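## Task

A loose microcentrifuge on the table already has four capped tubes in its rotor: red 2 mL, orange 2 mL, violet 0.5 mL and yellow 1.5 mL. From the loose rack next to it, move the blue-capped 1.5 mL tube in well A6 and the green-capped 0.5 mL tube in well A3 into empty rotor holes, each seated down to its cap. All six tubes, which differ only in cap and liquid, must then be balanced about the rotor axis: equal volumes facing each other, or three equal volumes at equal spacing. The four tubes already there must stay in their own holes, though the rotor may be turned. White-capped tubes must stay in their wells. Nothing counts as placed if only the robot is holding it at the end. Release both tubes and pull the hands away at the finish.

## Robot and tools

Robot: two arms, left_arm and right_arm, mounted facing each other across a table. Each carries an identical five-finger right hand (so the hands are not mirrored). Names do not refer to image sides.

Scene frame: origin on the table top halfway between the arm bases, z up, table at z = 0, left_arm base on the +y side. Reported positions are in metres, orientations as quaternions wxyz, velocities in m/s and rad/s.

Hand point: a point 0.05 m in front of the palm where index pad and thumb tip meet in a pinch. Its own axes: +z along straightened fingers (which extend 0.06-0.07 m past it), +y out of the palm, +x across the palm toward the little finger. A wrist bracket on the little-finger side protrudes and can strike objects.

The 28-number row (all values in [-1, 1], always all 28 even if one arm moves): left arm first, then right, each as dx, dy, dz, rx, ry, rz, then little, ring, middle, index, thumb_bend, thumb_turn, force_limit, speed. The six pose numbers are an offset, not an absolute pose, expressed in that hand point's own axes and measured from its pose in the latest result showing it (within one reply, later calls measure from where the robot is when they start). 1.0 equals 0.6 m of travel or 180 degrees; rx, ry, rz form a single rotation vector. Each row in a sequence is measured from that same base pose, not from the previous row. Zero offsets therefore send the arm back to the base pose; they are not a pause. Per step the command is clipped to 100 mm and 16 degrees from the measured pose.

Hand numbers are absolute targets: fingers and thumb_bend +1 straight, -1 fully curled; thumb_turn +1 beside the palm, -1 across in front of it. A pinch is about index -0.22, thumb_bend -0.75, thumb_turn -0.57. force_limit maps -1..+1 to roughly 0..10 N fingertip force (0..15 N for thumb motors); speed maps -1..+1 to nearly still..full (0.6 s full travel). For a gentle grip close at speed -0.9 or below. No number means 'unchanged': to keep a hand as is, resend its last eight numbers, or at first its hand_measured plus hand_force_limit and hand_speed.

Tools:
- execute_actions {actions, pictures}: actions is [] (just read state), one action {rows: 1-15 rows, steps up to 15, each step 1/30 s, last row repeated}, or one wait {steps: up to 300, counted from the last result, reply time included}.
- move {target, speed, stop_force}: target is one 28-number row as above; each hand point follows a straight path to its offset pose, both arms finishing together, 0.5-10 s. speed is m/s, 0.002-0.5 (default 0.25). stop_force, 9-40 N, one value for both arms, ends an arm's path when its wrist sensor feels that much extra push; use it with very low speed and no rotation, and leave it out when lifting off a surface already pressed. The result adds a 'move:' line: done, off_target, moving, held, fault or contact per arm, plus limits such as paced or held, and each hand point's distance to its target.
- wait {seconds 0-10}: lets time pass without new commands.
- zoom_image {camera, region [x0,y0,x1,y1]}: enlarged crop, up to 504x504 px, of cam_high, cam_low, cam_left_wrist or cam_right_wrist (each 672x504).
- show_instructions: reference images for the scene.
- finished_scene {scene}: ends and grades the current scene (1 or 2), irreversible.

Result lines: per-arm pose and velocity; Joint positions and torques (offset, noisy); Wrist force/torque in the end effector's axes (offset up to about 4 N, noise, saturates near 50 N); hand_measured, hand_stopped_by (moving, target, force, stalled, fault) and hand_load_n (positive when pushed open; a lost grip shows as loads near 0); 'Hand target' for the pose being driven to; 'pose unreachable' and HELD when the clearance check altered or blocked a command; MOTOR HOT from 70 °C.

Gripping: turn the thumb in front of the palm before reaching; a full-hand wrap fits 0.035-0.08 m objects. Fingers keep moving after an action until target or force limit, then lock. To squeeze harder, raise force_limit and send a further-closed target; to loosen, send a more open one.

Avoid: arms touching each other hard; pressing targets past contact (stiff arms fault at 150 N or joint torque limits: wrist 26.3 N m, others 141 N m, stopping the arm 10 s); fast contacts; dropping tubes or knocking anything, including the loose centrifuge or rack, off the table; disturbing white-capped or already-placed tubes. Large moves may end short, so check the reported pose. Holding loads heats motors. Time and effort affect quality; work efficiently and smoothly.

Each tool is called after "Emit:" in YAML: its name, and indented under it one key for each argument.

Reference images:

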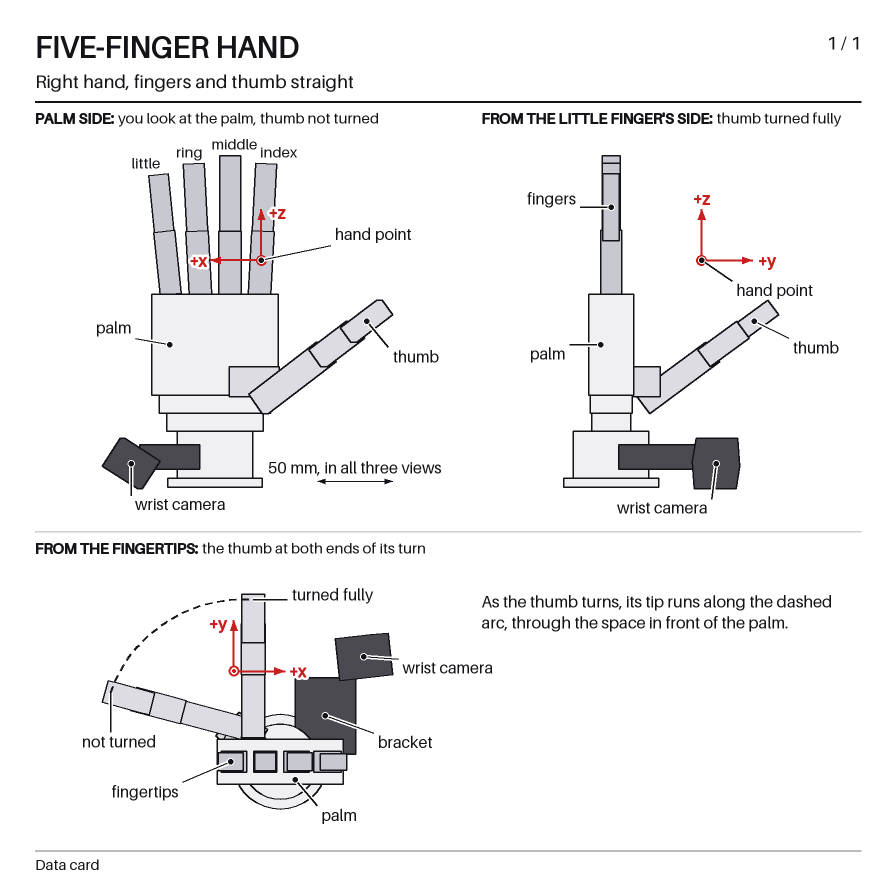

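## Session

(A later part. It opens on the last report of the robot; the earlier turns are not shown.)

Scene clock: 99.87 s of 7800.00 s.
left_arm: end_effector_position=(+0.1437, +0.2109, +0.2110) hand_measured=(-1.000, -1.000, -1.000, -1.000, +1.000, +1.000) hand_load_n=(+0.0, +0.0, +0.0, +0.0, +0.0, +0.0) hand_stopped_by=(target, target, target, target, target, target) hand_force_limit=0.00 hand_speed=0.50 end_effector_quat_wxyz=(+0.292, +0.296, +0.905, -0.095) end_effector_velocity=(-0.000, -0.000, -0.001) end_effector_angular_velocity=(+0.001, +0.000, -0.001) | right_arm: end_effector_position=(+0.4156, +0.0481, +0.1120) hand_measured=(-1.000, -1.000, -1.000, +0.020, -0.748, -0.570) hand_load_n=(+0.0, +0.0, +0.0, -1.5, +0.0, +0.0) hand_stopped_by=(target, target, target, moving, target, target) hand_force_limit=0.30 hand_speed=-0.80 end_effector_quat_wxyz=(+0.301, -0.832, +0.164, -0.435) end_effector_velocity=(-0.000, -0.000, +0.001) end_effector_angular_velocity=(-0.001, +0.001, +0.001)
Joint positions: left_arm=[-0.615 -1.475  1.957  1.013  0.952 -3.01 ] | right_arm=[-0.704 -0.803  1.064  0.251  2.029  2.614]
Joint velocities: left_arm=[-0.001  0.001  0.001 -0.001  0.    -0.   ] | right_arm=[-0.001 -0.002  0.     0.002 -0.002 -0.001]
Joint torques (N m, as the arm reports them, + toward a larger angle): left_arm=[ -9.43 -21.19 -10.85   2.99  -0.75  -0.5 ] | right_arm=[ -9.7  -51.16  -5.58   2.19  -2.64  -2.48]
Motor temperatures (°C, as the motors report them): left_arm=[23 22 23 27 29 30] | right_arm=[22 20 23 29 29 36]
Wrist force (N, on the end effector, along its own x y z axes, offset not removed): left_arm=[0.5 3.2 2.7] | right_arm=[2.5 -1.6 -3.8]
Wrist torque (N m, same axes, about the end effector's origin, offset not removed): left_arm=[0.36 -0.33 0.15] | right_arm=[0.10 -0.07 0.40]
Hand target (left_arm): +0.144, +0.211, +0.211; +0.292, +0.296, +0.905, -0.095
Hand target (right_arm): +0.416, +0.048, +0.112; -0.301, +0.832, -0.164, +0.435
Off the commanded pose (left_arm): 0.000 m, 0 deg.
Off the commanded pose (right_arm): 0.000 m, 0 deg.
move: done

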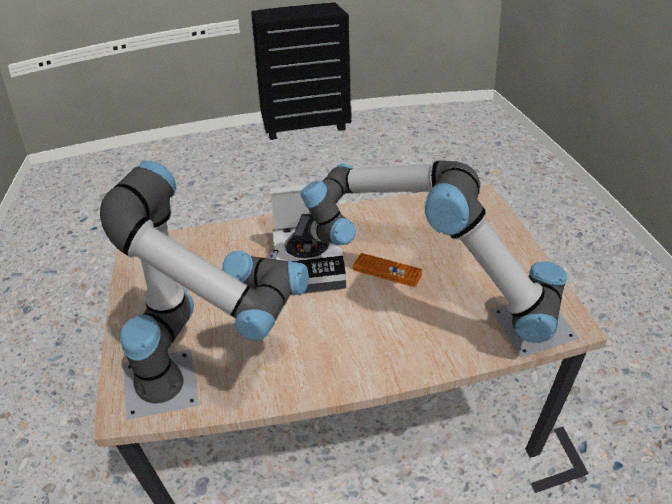

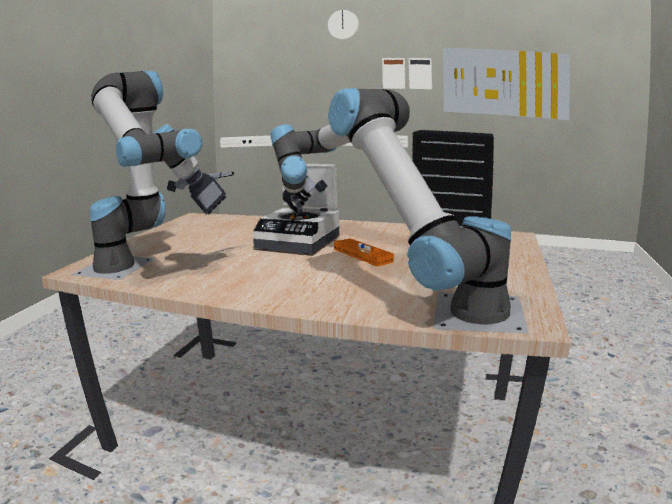

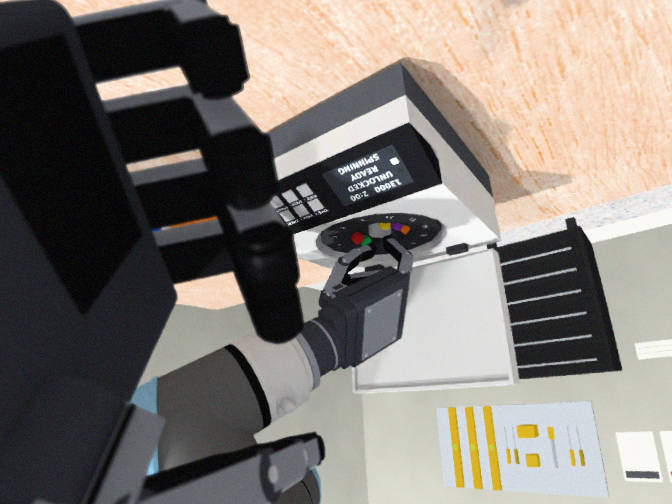

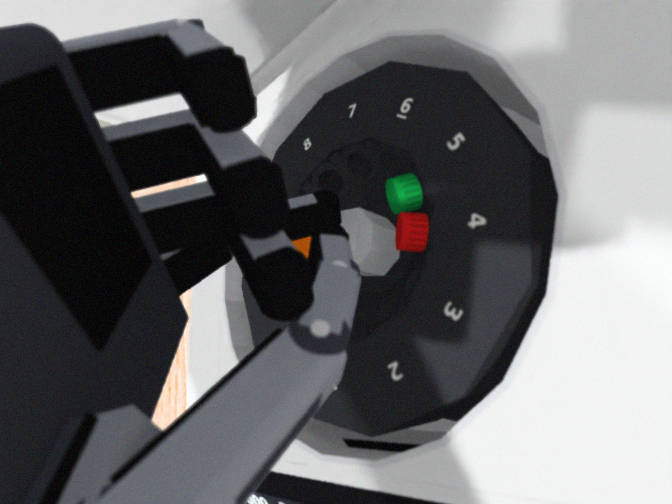

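Emit:
move:
  target: [0,0,0,0,0,0,-1,-1,-1,-1,1,1,0,0.5, 0.073,-0.075,-0.052,0,0,0,-1,-1,-1,0.02,-0.75,-0.57,0.3,-0.8]
  speed: 0.15

Emit:
move:
  target: [0,0,0,0,0,0,-1,-1,-1,-1,1,1,0,0.5, 0.172,0.27,-0.41,-0.051,-0.376,-0.376,-1,-1,-1,0.15,-0.75,-0.57,0.3,-0.8]
  speed: 0.35

Scene clock: 104.13 s of 7800.00 s.
left_arm: end_effector_position=(+0.1437, +0.2109, +0.2111) hand_measured=(-1.000, -1.000, -1.000, -1.000, +1.000, +1.000) hand_load_n=(+0.0, +0.0, +0.0, +0.0, +0.0, +0.0) hand_stopped_by=(target, target, target, target, target, target) hand_force_limit=0.00 hand_speed=0.50 end_effector_quat_wxyz=(+0.292, +0.296, +0.905, -0.095) end_effector_velocity=(+0.000, +0.000, +0.000) end_effector_angular_velocity=(-0.000, +0.001, +0.002) | right_arm: end_effector_position=(+0.4153, +0.0479, +0.1821) hand_measured=(-1.000, -1.000, -1.000, +0.020, -0.748, -0.570) hand_load_n=(+0.0, +0.0, +0.0, +0.0, +0.0, +0.0) hand_stopped_by=(target, target, target, target, target, target) hand_force_limit=0.30 hand_speed=-0.80 end_effector_quat_wxyz=(+0.301, -0.832, +0.164, -0.435) end_effector_velocity=(-0.000, +0.001, +0.001) end_effector_angular_velocity=(-0.001, +0.002, +0.000)
Joint positions: left_arm=[-0.615 -1.475  1.957  1.013  0.952 -3.01 ] | right_arm=[-0.704 -0.84   0.947  0.405  2.029  2.614]
Joint velocities: left_arm=[ 0.001 -0.    -0.001  0.001  0.    -0.   ] | right_arm=[ 0.001  0.002 -0.006  0.006 -0.     0.001]
Joint torques (N m, as the arm reports them, + toward a larger angle): left_arm=[ -9.88 -20.37 -11.5    3.01  -0.28  -0.74] | right_arm=[  5.86 -40.48 -32.11   1.94   2.55   2.33]
Motor temperatures (°C, as the motors report them): left_arm=[23 22 23 27 29 30] | right_arm=[22 20 23 29 29 36]
Wrist force (N, on the end effector, along its own x y z axes, offset not removed): left_arm=[-1.1 2.3 3.0] | right_arm=[1.4 5.2 -1.2]
Wrist torque (N m, same axes, about the end effector's origin, offset not removed): left_arm=[0.19 0.09 -0.12] | right_arm=[0.84 -0.21 0.50]
Hand target (left_arm): +0.144, +0.211, +0.211; +0.292, +0.296, +0.905, -0.095
Hand target (right_arm): +0.415, +0.048, +0.182; -0.301, +0.832, -0.164, +0.435
Off the commanded pose (left_arm): 0.000 m, 0 deg.
Off the commanded pose (right_arm): 0.000 m, 0 deg.
move: done

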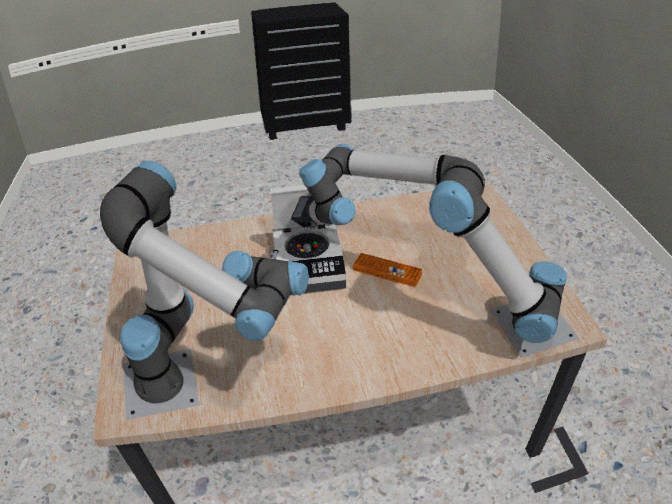

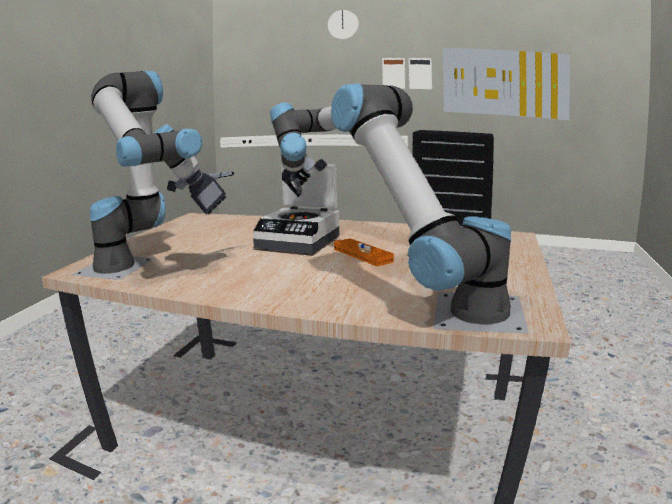

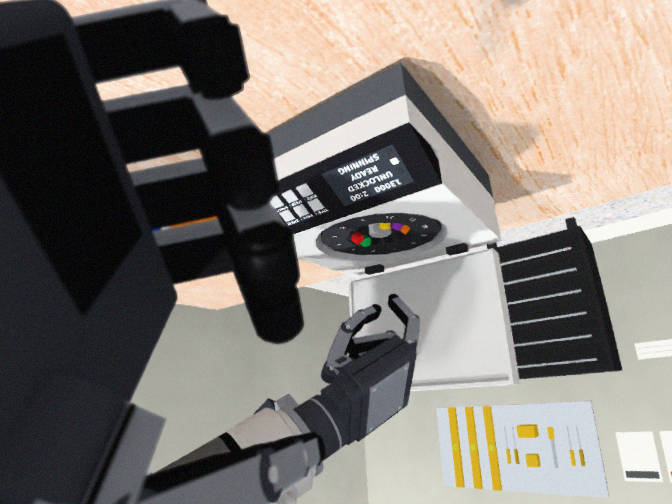

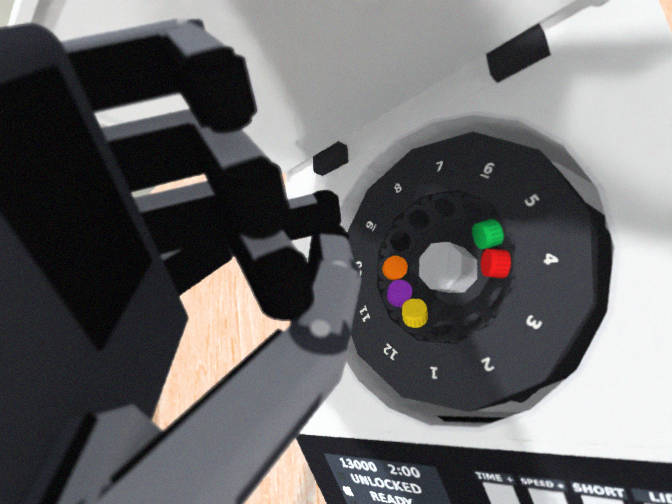

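Scene clock: 107.10 s of 7800.00 s.
left_arm: end_effector_position=(+0.1437, +0.2109, +0.2111) hand_measured=(-1.000, -1.000, -1.000, -1.000, +1.000, +1.000) hand_load_n=(+0.0, +0.0, +0.0, +0.0, +0.0, +0.0) hand_stopped_by=(target, target, target, target, target, target) hand_force_limit=0.00 hand_speed=0.50 end_effector_quat_wxyz=(+0.292, +0.296, +0.905, -0.095) end_effector_velocity=(+0.000, +0.000, +0.000) end_effector_angular_velocity=(-0.000, +0.000, +0.001) | right_arm: end_effector_position=(+0.2697, -0.2193, +0.2504) hand_measured=(-1.000, -1.000, -1.000, +0.150, -0.748, -0.570) hand_load_n=(+0.0, +0.0, +0.0, +0.0, +0.0, +0.0) hand_stopped_by=(target, target, target, target, target, target) hand_force_limit=0.30 hand_speed=-0.80 end_effector_quat_wxyz=(-0.000, +0.891, +0.453, +0.001) end_effector_velocity=(-0.001, -0.002, +0.000) end_effector_angular_velocity=(-0.005, +0.002, +0.007)
Joint positions: left_arm=[-0.615 -1.475  1.957  1.013  0.952 -3.01 ] | right_arm=[-0.896 -1.063  1.147  1.484  1.571  1.365]
Joint velocities: left_arm=[ 0.001 -0.001  0.     0.     0.    -0.   ] | right_arm=[-0.    -0.002  0.004  0.003  0.002 -0.007]
Joint torques (N m, as the arm reports them, + toward a larger angle): left_arm=[ -9.65 -21.48 -10.84   3.11  -0.41  -0.96] | right_arm=[  6.4  -45.65  -7.72   4.52   2.43  -2.57]
Motor temperatures (°C, as the motors report them): left_arm=[23 22 23 27 29 30] | right_arm=[22 20 23 29 29 36]
Wrist force (N, on the end effector, along its own x y z axes, offset not removed): left_arm=[1.7 3.4 1.0] | right_arm=[1.8 3.9 -2.1]
Wrist torque (N m, same axes, about the end effector's origin, offset not removed): left_arm=[0.42 -0.31 0.16] | right_arm=[0.74 -0.17 0.33]
Hand target (left_arm): +0.144, +0.211, +0.211; +0.292, +0.296, +0.905, -0.095
Hand target (right_arm): +0.270, -0.219, +0.250; -0.000, +0.891, +0.454, +0.001
Off the commanded pose (left_arm): 0.000 m, 0 deg.
Off the commanded pose (right_arm): 0.000 m, 0 deg.
move: done

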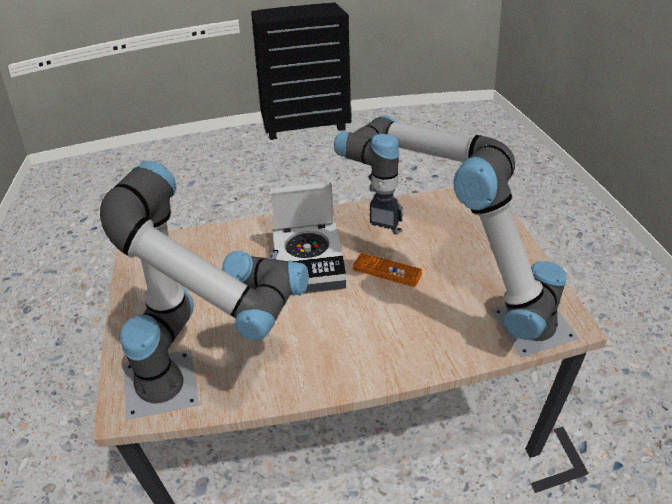

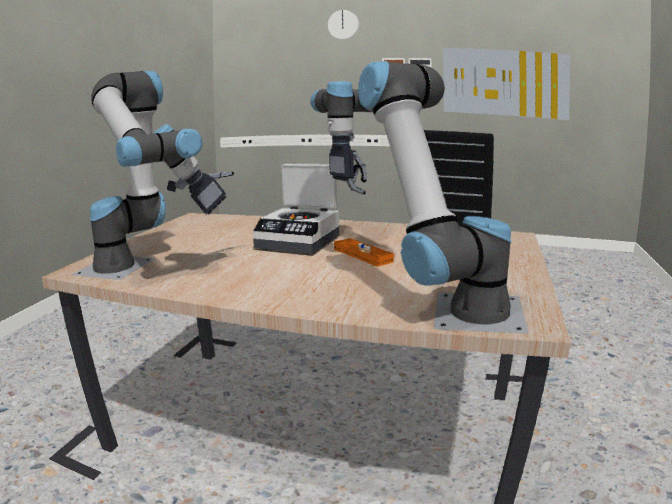

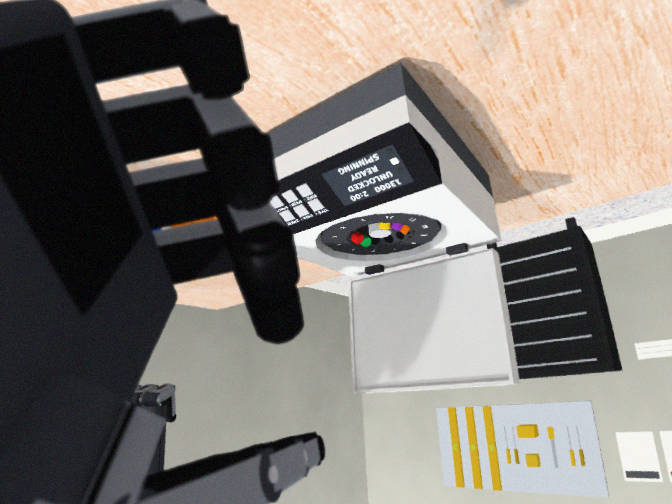

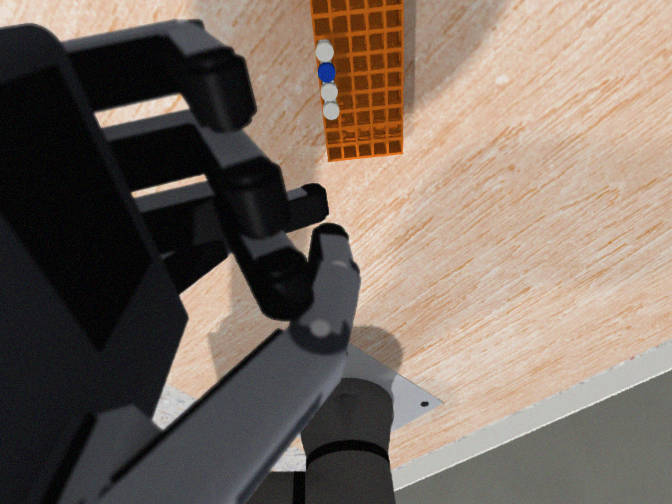

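Emit:
move:
  target: [0,0,0,0,0,0,-1,-1,-1,-1,1,1,0,0.5, 0.02,0.024,0.307,0.408,0,0,-1,-1,-1,0.15,-0.75,-0.57,0.3,-0.8]
  speed: 0.3

Emit:
zoom_image:
  camera: "cam_right_wrist"
  region: [240, 120, 460, 320]

Scene clock: 111.43 s of 7800.00 s.
left_arm: end_effector_position=(+0.1437, +0.2109, +0.2111) hand_measured=(-1.000, -1.000, -1.000, -1.000, +1.000, +1.000) hand_load_n=(+0.0, +0.0, +0.0, +0.0, +0.0, +0.0) hand_stopped_by=(target, target, target, target, target, target) hand_force_limit=0.00 hand_speed=0.50 end_effector_quat_wxyz=(+0.292, +0.296, +0.905, -0.095) end_effector_velocity=(-0.000, -0.000, -0.000) end_effector_angular_velocity=(-0.001, +0.000, -0.000) | right_arm: end_effector_position=(+0.2888, -0.2180, +0.0660) hand_measured=(-1.000, -1.000, -1.000, +0.150, -0.748, -0.570) hand_load_n=(+0.0, +0.0, +0.0, +0.0, +0.0, +0.0) hand_stopped_by=(target, target, target, target, target, target) hand_force_limit=0.30 hand_speed=-0.80 end_effector_quat_wxyz=(-0.533, +0.715, +0.364, -0.269) end_effector_velocity=(-0.000, -0.001, -0.001) end_effector_angular_velocity=(+0.007, +0.011, +0.006)
Joint positions: left_arm=[-0.615 -1.475  1.957  1.013  0.952 -3.01 ] | right_arm=[-1.389 -0.582  1.416  1.869  0.746  0.328]
Joint velocities: left_arm=[-0.     0.001 -0.001 -0.001  0.     0.   ] | right_arm=[-0.001  0.008  0.     0.013  0.003 -0.017]
Joint torques (N m, as the arm reports them, + toward a larger angle): left_arm=[ -9.23 -21.46 -10.12   3.34  -0.19  -0.79] | right_arm=[ -8.49 -39.65 -13.86   4.2    2.06  -2.64]
Motor temperatures (°C, as the motors report them): left_arm=[23 22 23 27 29 30] | right_arm=[22 20 23 29 29 36]
Wrist force (N, on the end effector, along its own x y z axes, offset not removed): left_arm=[0.3 3.4 0.2] | right_arm=[2.2 3.2 -1.7]
Wrist torque (N m, same axes, about the end effector's origin, offset not removed): left_arm=[0.53 -0.03 0.07] | right_arm=[0.60 -0.26 0.45]
Hand target (left_arm): +0.144, +0.211, +0.211; +0.292, +0.296, +0.905, -0.095
Hand target (right_arm): +0.289, -0.218, +0.066; -0.533, +0.715, +0.364, -0.269
Off the commanded pose (left_arm): 0.000 m, 0 deg.
Off the commanded pose (right_arm): 0.000 m, 0 deg.
move: done

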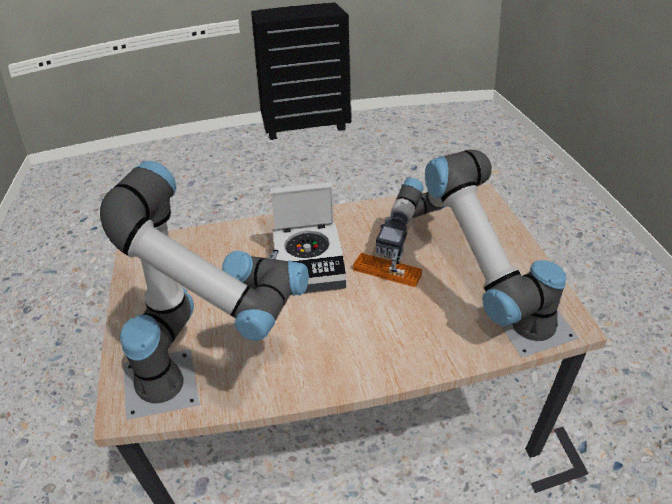

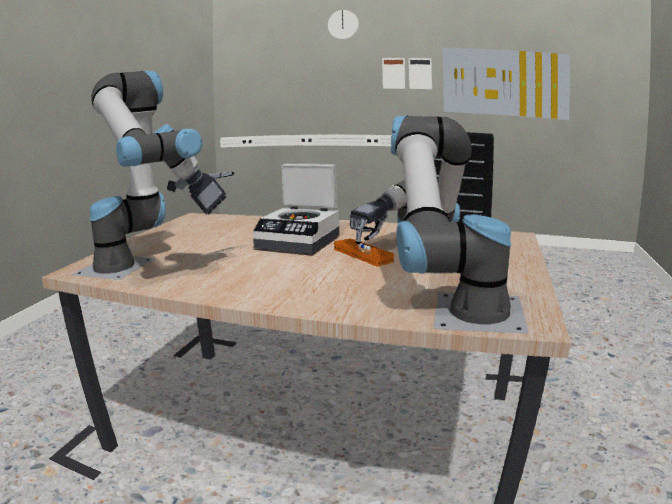

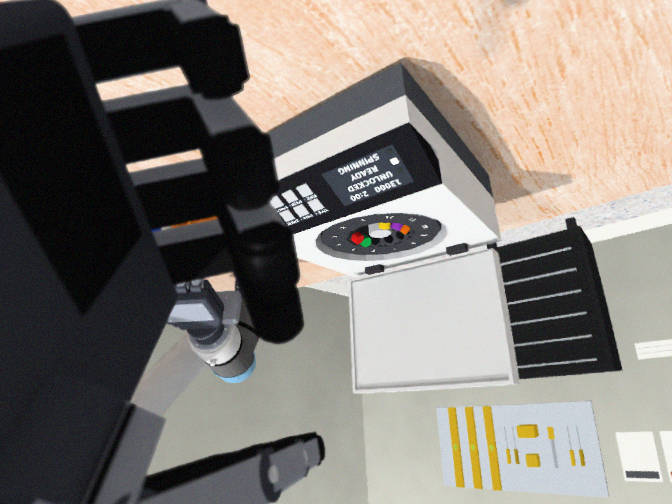

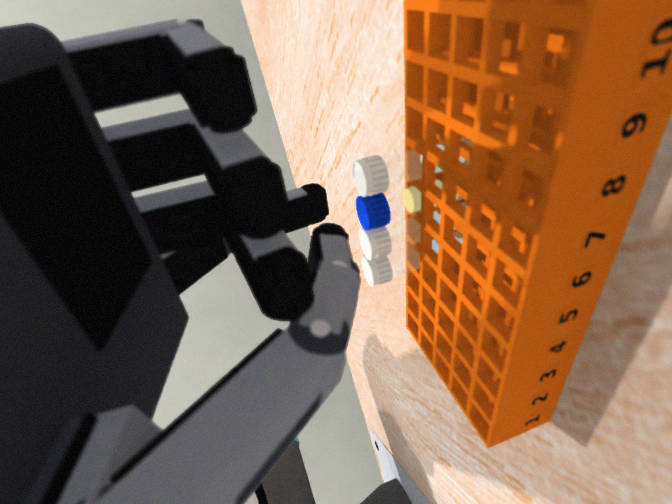

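Region (240, 120, 460, 320) of cam_right_wrist's 672x504 image, scaled by 2.291, with more detail than that image has; it fills the top 458 rows of this view, and the rest is white.

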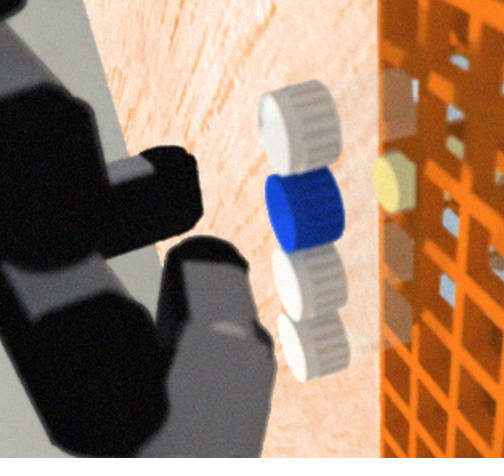

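Emit:
move:
  target: [0,0,0,0,0,0,-1,-1,-1,-1,1,1,0,0.5, -0.0045,0.029,0.0086,0,0,0,-1,-1,-1,0.15,-0.75,-0.57,0.3,-0.8]
  speed: 0.04

Emit:
zoom_image:
  camera: "cam_right_wrist"
  region: [240, 120, 460, 320]

Emit:
zoom_image:
  camera: "cam_high"
  region: [365, 235, 425, 295]

Emit:
zoom_image:
  camera: "cam_low"
  region: [335, 210, 395, 270]

Scene clock: 113.43 s of 7800.00 s.
left_arm: end_effector_position=(+0.1437, +0.2109, +0.2111) hand_measured=(-1.000, -1.000, -1.000, -1.000, +1.000, +1.000) hand_load_n=(+0.0, +0.0, +0.0, +0.0, +0.0, +0.0) hand_stopped_by=(target, target, target, target, target, target) hand_force_limit=0.00 hand_speed=0.50 end_effector_quat_wxyz=(+0.292, +0.296, +0.905, -0.095) end_effector_velocity=(-0.000, +0.000, -0.000) end_effector_angular_velocity=(+0.001, -0.000, +0.001) | right_arm: end_effector_position=(+0.2873, -0.2202, +0.0480) hand_measured=(-1.000, -1.000, -1.000, +0.150, -0.748, -0.570) hand_load_n=(+0.0, +0.0, +0.0, +0.0, +0.0, +0.0) hand_stopped_by=(target, target, target, target, target, target) hand_force_limit=0.30 hand_speed=-0.80 end_effector_quat_wxyz=(-0.533, +0.715, +0.364, -0.269) end_effector_velocity=(-0.000, +0.000, -0.002) end_effector_angular_velocity=(-0.000, -0.002, +0.002)
Joint positions: left_arm=[-0.615 -1.475  1.957  1.013  0.952 -3.01 ] | right_arm=[-1.392 -0.553  1.418  1.84   0.749  0.327]
Joint velocities: left_arm=[-0.     0.001  0.     0.     0.    -0.001] | right_arm=[ 0.001  0.003 -0.001 -0.003  0.001  0.   ]
Joint torques (N m, as the arm reports them, + toward a larger angle): left_arm=[ -9.65 -21.81  -9.64   3.1   -0.21  -0.56] | right_arm=[ -8.7  -37.96   0.5   -0.29   1.91  -2.61]
Motor temperatures (°C, as the motors report them): left_arm=[23 22 23 27 29 30] | right_arm=[22 20 23 29 29 36]
Wrist force (N, on the end effector, along its own x y z axes, offset not removed): left_arm=[1.6 4.1 3.7] | right_arm=[1.4 2.6 -1.7]
Wrist torque (N m, same axes, about the end effector's origin, offset not removed): left_arm=[0.46 -0.29 0.09] | right_arm=[0.42 -0.13 0.27]
Hand target (left_arm): +0.144, +0.211, +0.211; +0.292, +0.296, +0.905, -0.095
Hand target (right_arm): +0.287, -0.220, +0.048; -0.533, +0.715, +0.364, -0.269
Off the commanded pose (left_arm): 0.000 m, 0 deg.
Off the commanded pose (right_arm): 0.000 m, 0 deg.
move: done

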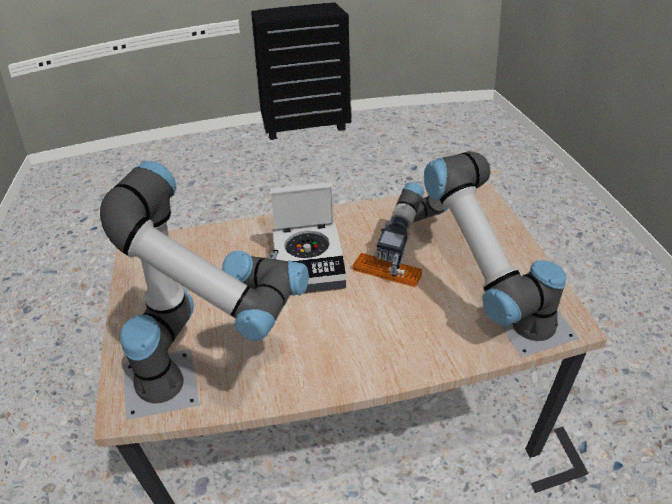

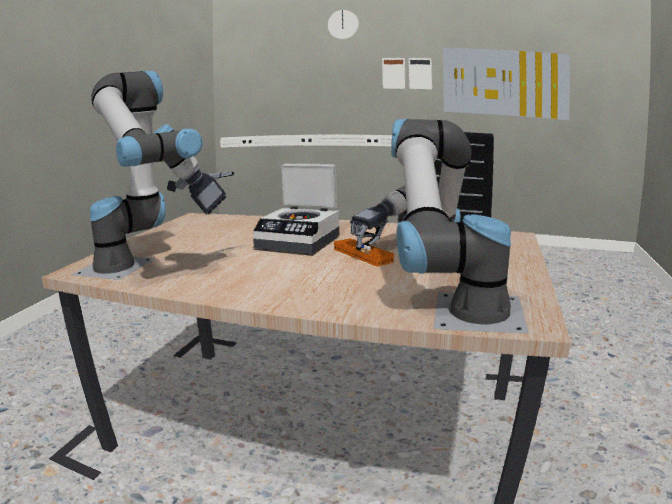

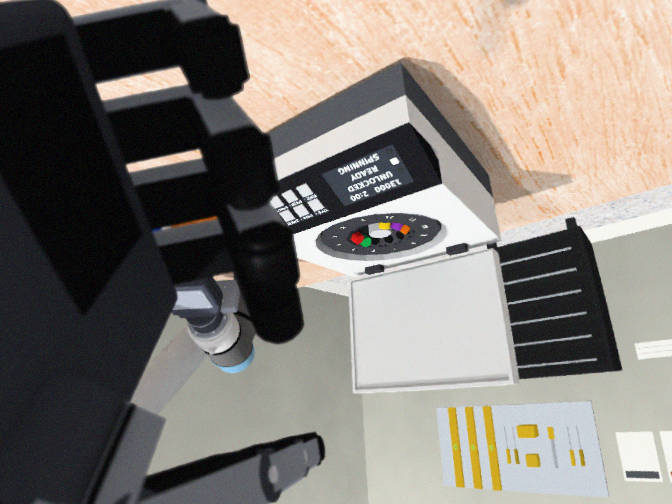

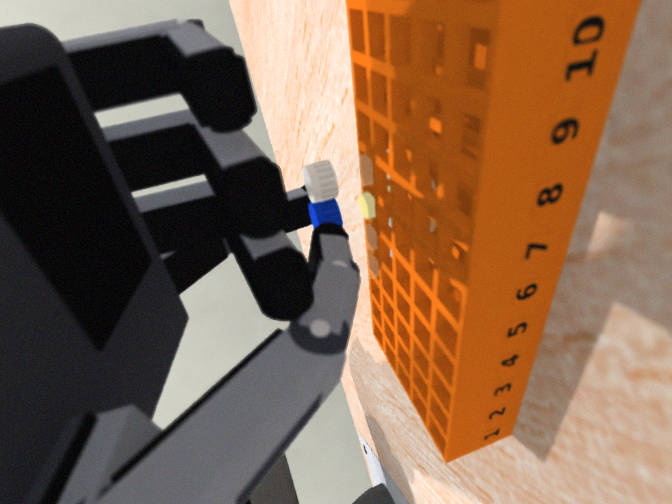

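Region (240, 120, 460, 320) of cam_right_wrist's 672x504 image, scaled by 2.291, with more detail than that image has; it fills the top 458 rows of this view, and the rest is white.

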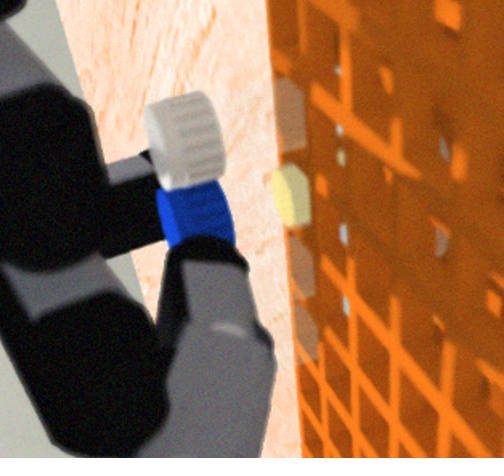

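Region (365, 235, 425, 295) of cam_high's 672x504 image, scaled by 8.400, with more detail than that image has.

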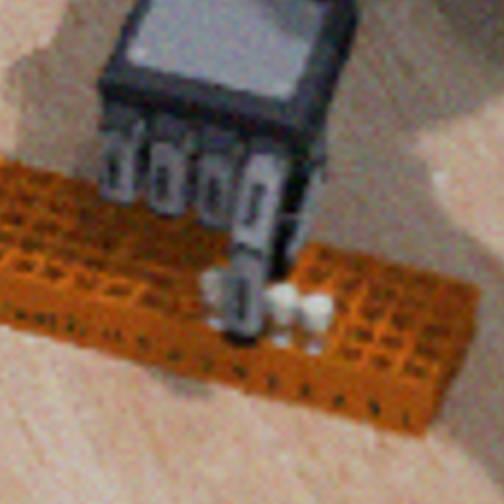

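Region (335, 210, 395, 270) of cam_low's 672x504 image, scaled by 8.400, with more detail than that image has.

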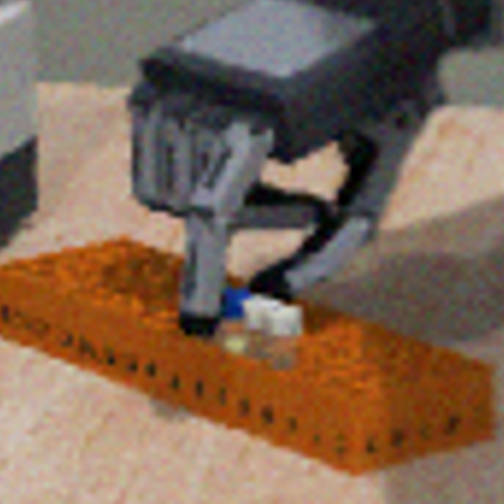

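Advance 3 mm, −1 mm x, while closing.

Emit:
move:
  target: [0,0,0,0,0,0,-1,-1,-1,-1,1,1,0,0.5, -0.0015,-0.0014,0.0048,0,0,0,-1,-1,-1,-0.25,-0.75,-0.57,0.25,-0.9]
  speed: 0.02

Emit:
zoom_image:
  camera: "cam_right_wrist"
  region: [240, 120, 460, 320]

Emit:
zoom_image:
  camera: "cam_high"
  region: [365, 235, 425, 295]

Scene clock: 115.70 s of 7800.00 s.
left_arm: end_effector_position=(+0.1437, +0.2109, +0.2111) hand_measured=(-1.000, -1.000, -1.000, -1.000, +1.000, +1.000) hand_load_n=(+0.0, +0.0, +0.0, +0.0, +0.0, +0.0) hand_stopped_by=(target, target, target, target, target, target) hand_force_limit=0.00 hand_speed=0.50 end_effector_quat_wxyz=(+0.292, +0.296, +0.905, -0.095) end_effector_velocity=(+0.000, +0.000, -0.000) end_effector_angular_velocity=(+0.001, -0.001, +0.000) | right_arm: end_effector_position=(+0.2843, -0.2192, +0.0480) hand_measured=(-1.000, -1.000, -1.000, -0.042, -0.748, -0.570) hand_load_n=(+0.0, +0.0, +0.0, +7.0, +1.0, +0.0) hand_stopped_by=(target, target, target, force, target, target) hand_force_limit=0.25 hand_speed=-0.90 end_effector_quat_wxyz=(-0.533, +0.715, +0.364, -0.269) end_effector_velocity=(+0.000, +0.000, -0.000) end_effector_angular_velocity=(+0.001, -0.001, -0.002)
Joint positions: left_arm=[-0.615 -1.475  1.957  1.013  0.952 -3.01 ] | right_arm=[-1.389 -0.557  1.426  1.834  0.746  0.328]
Joint velocities: left_arm=[ 0.001  0.001 -0.     0.    -0.     0.001] | right_arm=[-0.    -0.    -0.    -0.001 -0.002 -0.   ]
Joint torques (N m, as the arm reports them, + toward a larger angle): left_arm=[ -8.82 -21.13 -10.92   3.21  -0.35  -0.75] | right_arm=[  5.78 -50.62   0.28  -0.19  -3.02   2.23]
Motor temperatures (°C, as the motors report them): left_arm=[23 22 23 27 29 30] | right_arm=[22 20 23 29 29 36]
Wrist force (N, on the end effector, along its own x y z axes, offset not removed): left_arm=[-1.1 3.8 1.2] | right_arm=[4.2 0.2 1.7]
Wrist torque (N m, same axes, about the end effector's origin, offset not removed): left_arm=[0.42 0.17 -0.01] | right_arm=[0.25 -0.62 0.44]
Hand target (left_arm): +0.144, +0.211, +0.211; +0.292, +0.296, +0.905, -0.095
Hand target (right_arm): +0.284, -0.219, +0.048; -0.533, +0.715, +0.364, -0.269
Off the commanded pose (left_arm): 0.000 m, 0 deg.
Off the commanded pose (right_arm): 0.000 m, 0 deg.
move: done

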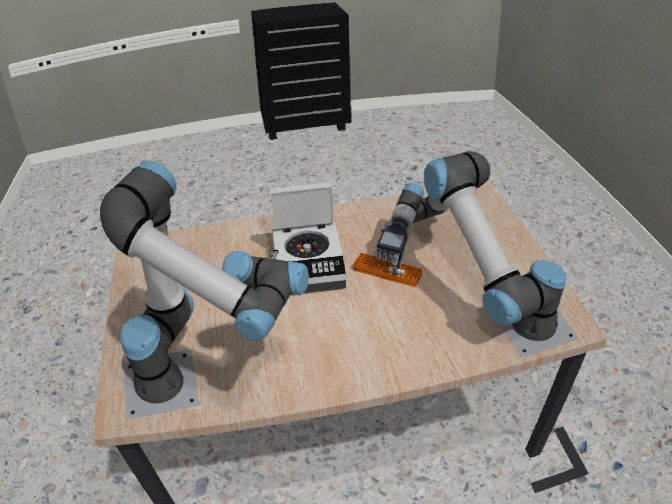

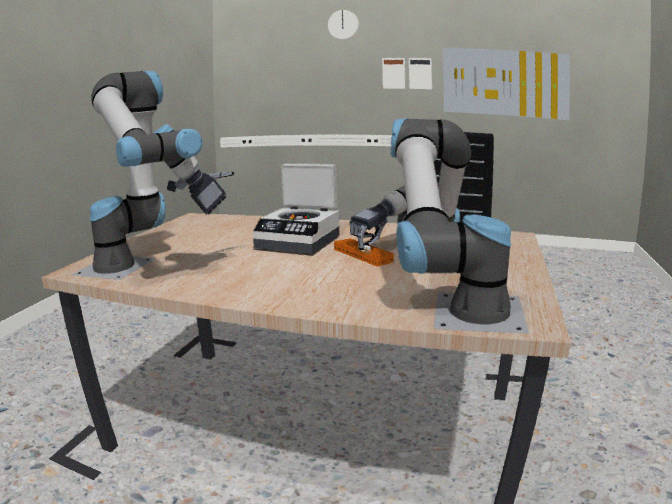

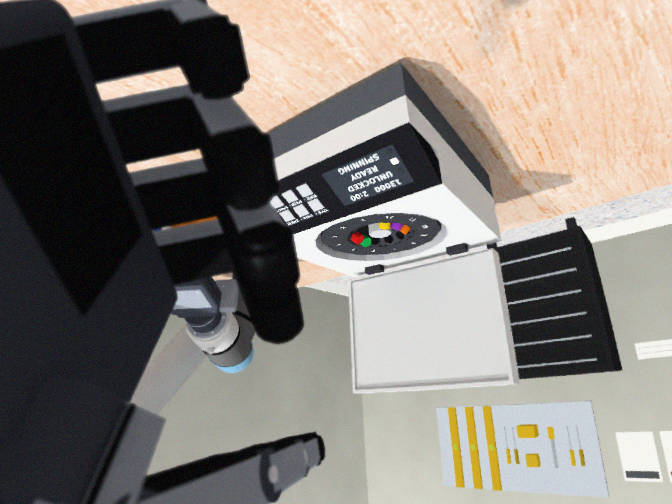

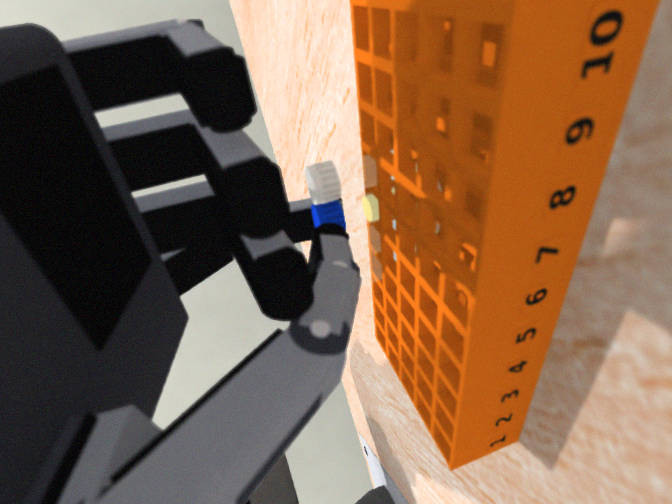

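Region (240, 120, 460, 320) of cam_right_wrist's 672x504 image, scaled by 2.291, with more detail than that image has; it fills the top 458 rows of this view, and the rest is white.

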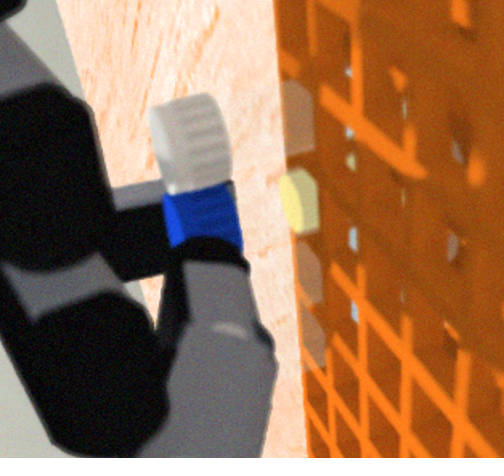

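Region (365, 235, 425, 295) of cam_high's 672x504 image, scaled by 8.400, with more detail than that image has.

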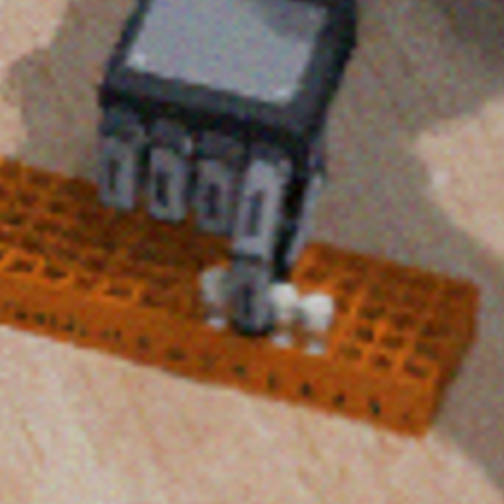

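Centred. Lift.

Emit:
move:
  target: [0,0,0,0,0,0,-1,-1,-1,-1,1,1,0,0.5, 0,-0.08,-0.024,0,0,0,-1,-1,-1,-0.25,-0.75,-0.57,0.25,-0.9]
  speed: 0.04

Emit:
zoom_image:
  camera: "cam_right_wrist"
  region: [280, 100, 530, 320]

Scene clock: 117.80 s of 7800.00 s.
left_arm: end_effector_position=(+0.1437, +0.2109, +0.2111) hand_measured=(-1.000, -1.000, -1.000, -1.000, +1.000, +1.000) hand_load_n=(+0.0, +0.0, +0.0, +0.0, +0.0, +0.0) hand_stopped_by=(target, target, target, target, target, target) hand_force_limit=0.00 hand_speed=0.50 end_effector_quat_wxyz=(+0.292, +0.296, +0.905, -0.095) end_effector_velocity=(-0.001, -0.000, +0.000) end_effector_angular_velocity=(-0.000, +0.000, -0.001) | right_arm: end_effector_position=(+0.2843, -0.2192, +0.0980) hand_measured=(-1.000, -1.000, -1.000, -0.042, -0.748, -0.570) hand_load_n=(+0.0, +0.0, +0.0, +6.0, +0.5, +0.0) hand_stopped_by=(target, target, target, force, target, target) hand_force_limit=0.25 hand_speed=-0.90 end_effector_quat_wxyz=(-0.533, +0.715, +0.364, -0.269) end_effector_velocity=(-0.000, +0.000, +0.002) end_effector_angular_velocity=(+0.000, -0.001, +0.001)
Joint positions: left_arm=[-0.615 -1.475  1.957  1.013  0.952 -3.01 ] | right_arm=[-1.389 -0.645  1.442  1.907  0.746  0.328]
Joint velocities: left_arm=[-0.001 -0.    -0.001  0.001  0.     0.   ] | right_arm=[ 0.001 -0.003 -0.001  0.003  0.     0.   ]
Joint torques (N m, as the arm reports them, + toward a larger angle): left_arm=[ -8.45 -21.45  -9.86   3.17  -0.15  -0.69] | right_arm=[ -1.7  -50.75  -0.34   3.93   0.4    0.86]
Motor temperatures (°C, as the motors report them): left_arm=[23 22 23 27 29 30] | right_arm=[22 20 23 29 29 36]
Wrist force (N, on the end effector, along its own x y z axes, offset not removed): left_arm=[0.1 1.5 1.0] | right_arm=[1.2 4.4 -3.1]
Wrist torque (N m, same axes, about the end effector's origin, offset not removed): left_arm=[0.24 -0.07 -0.04] | right_arm=[0.81 0.00 0.56]
Hand target (left_arm): +0.144, +0.211, +0.211; +0.292, +0.296, +0.905, -0.095
Hand target (right_arm): +0.284, -0.219, +0.098; -0.533, +0.715, +0.364, -0.269
Off the commanded pose (left_arm): 0.000 m, 0 deg.
Off the commanded pose (right_arm): 0.000 m, 0 deg.
move: done

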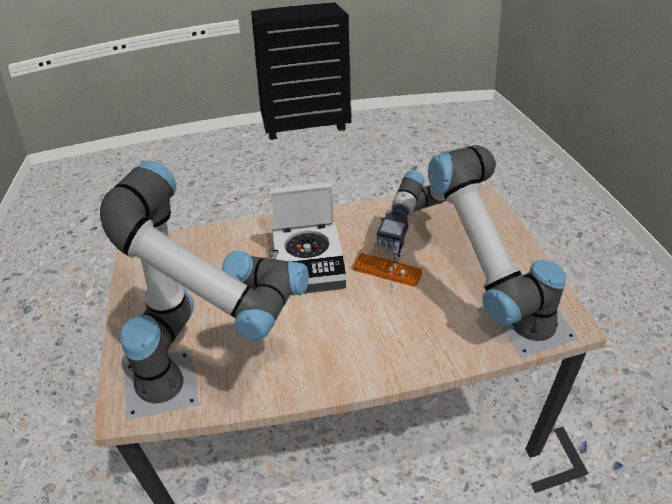

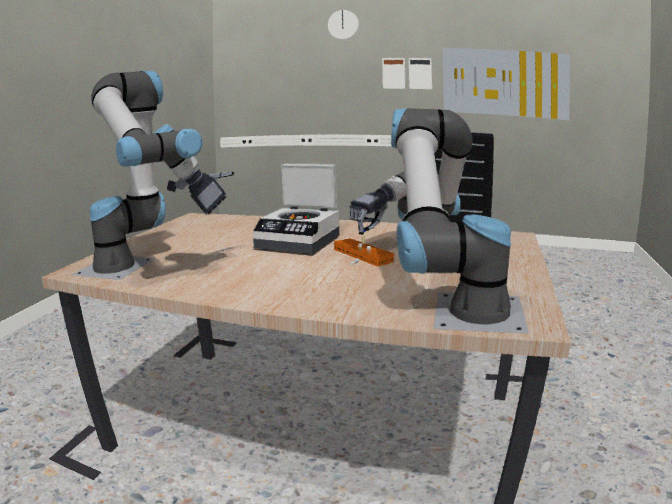

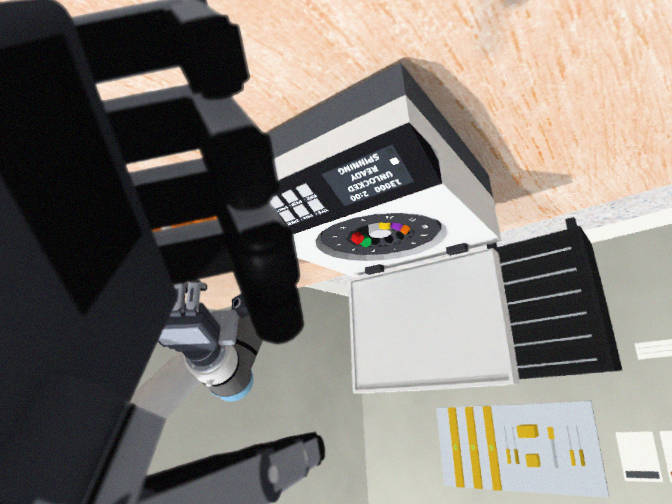

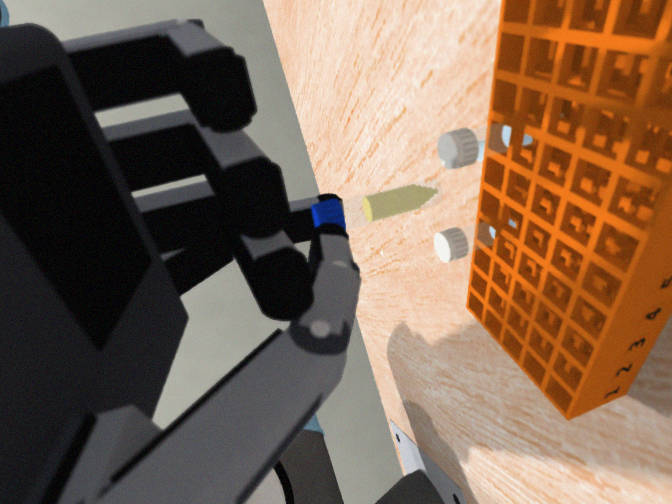

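Region (280, 100, 530, 320) of cam_right_wrist's 672x504 image, scaled by 2.016, with more detail than that image has; it fills the top 444 rows of this view, and the rest is white.

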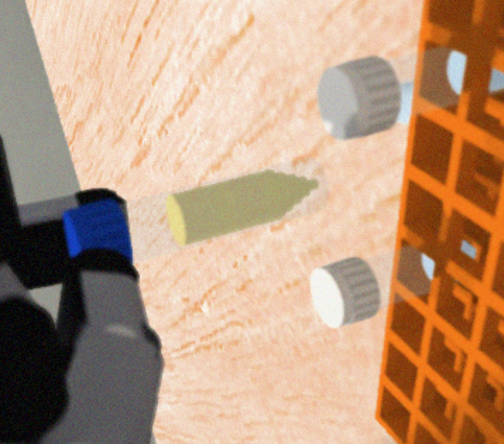

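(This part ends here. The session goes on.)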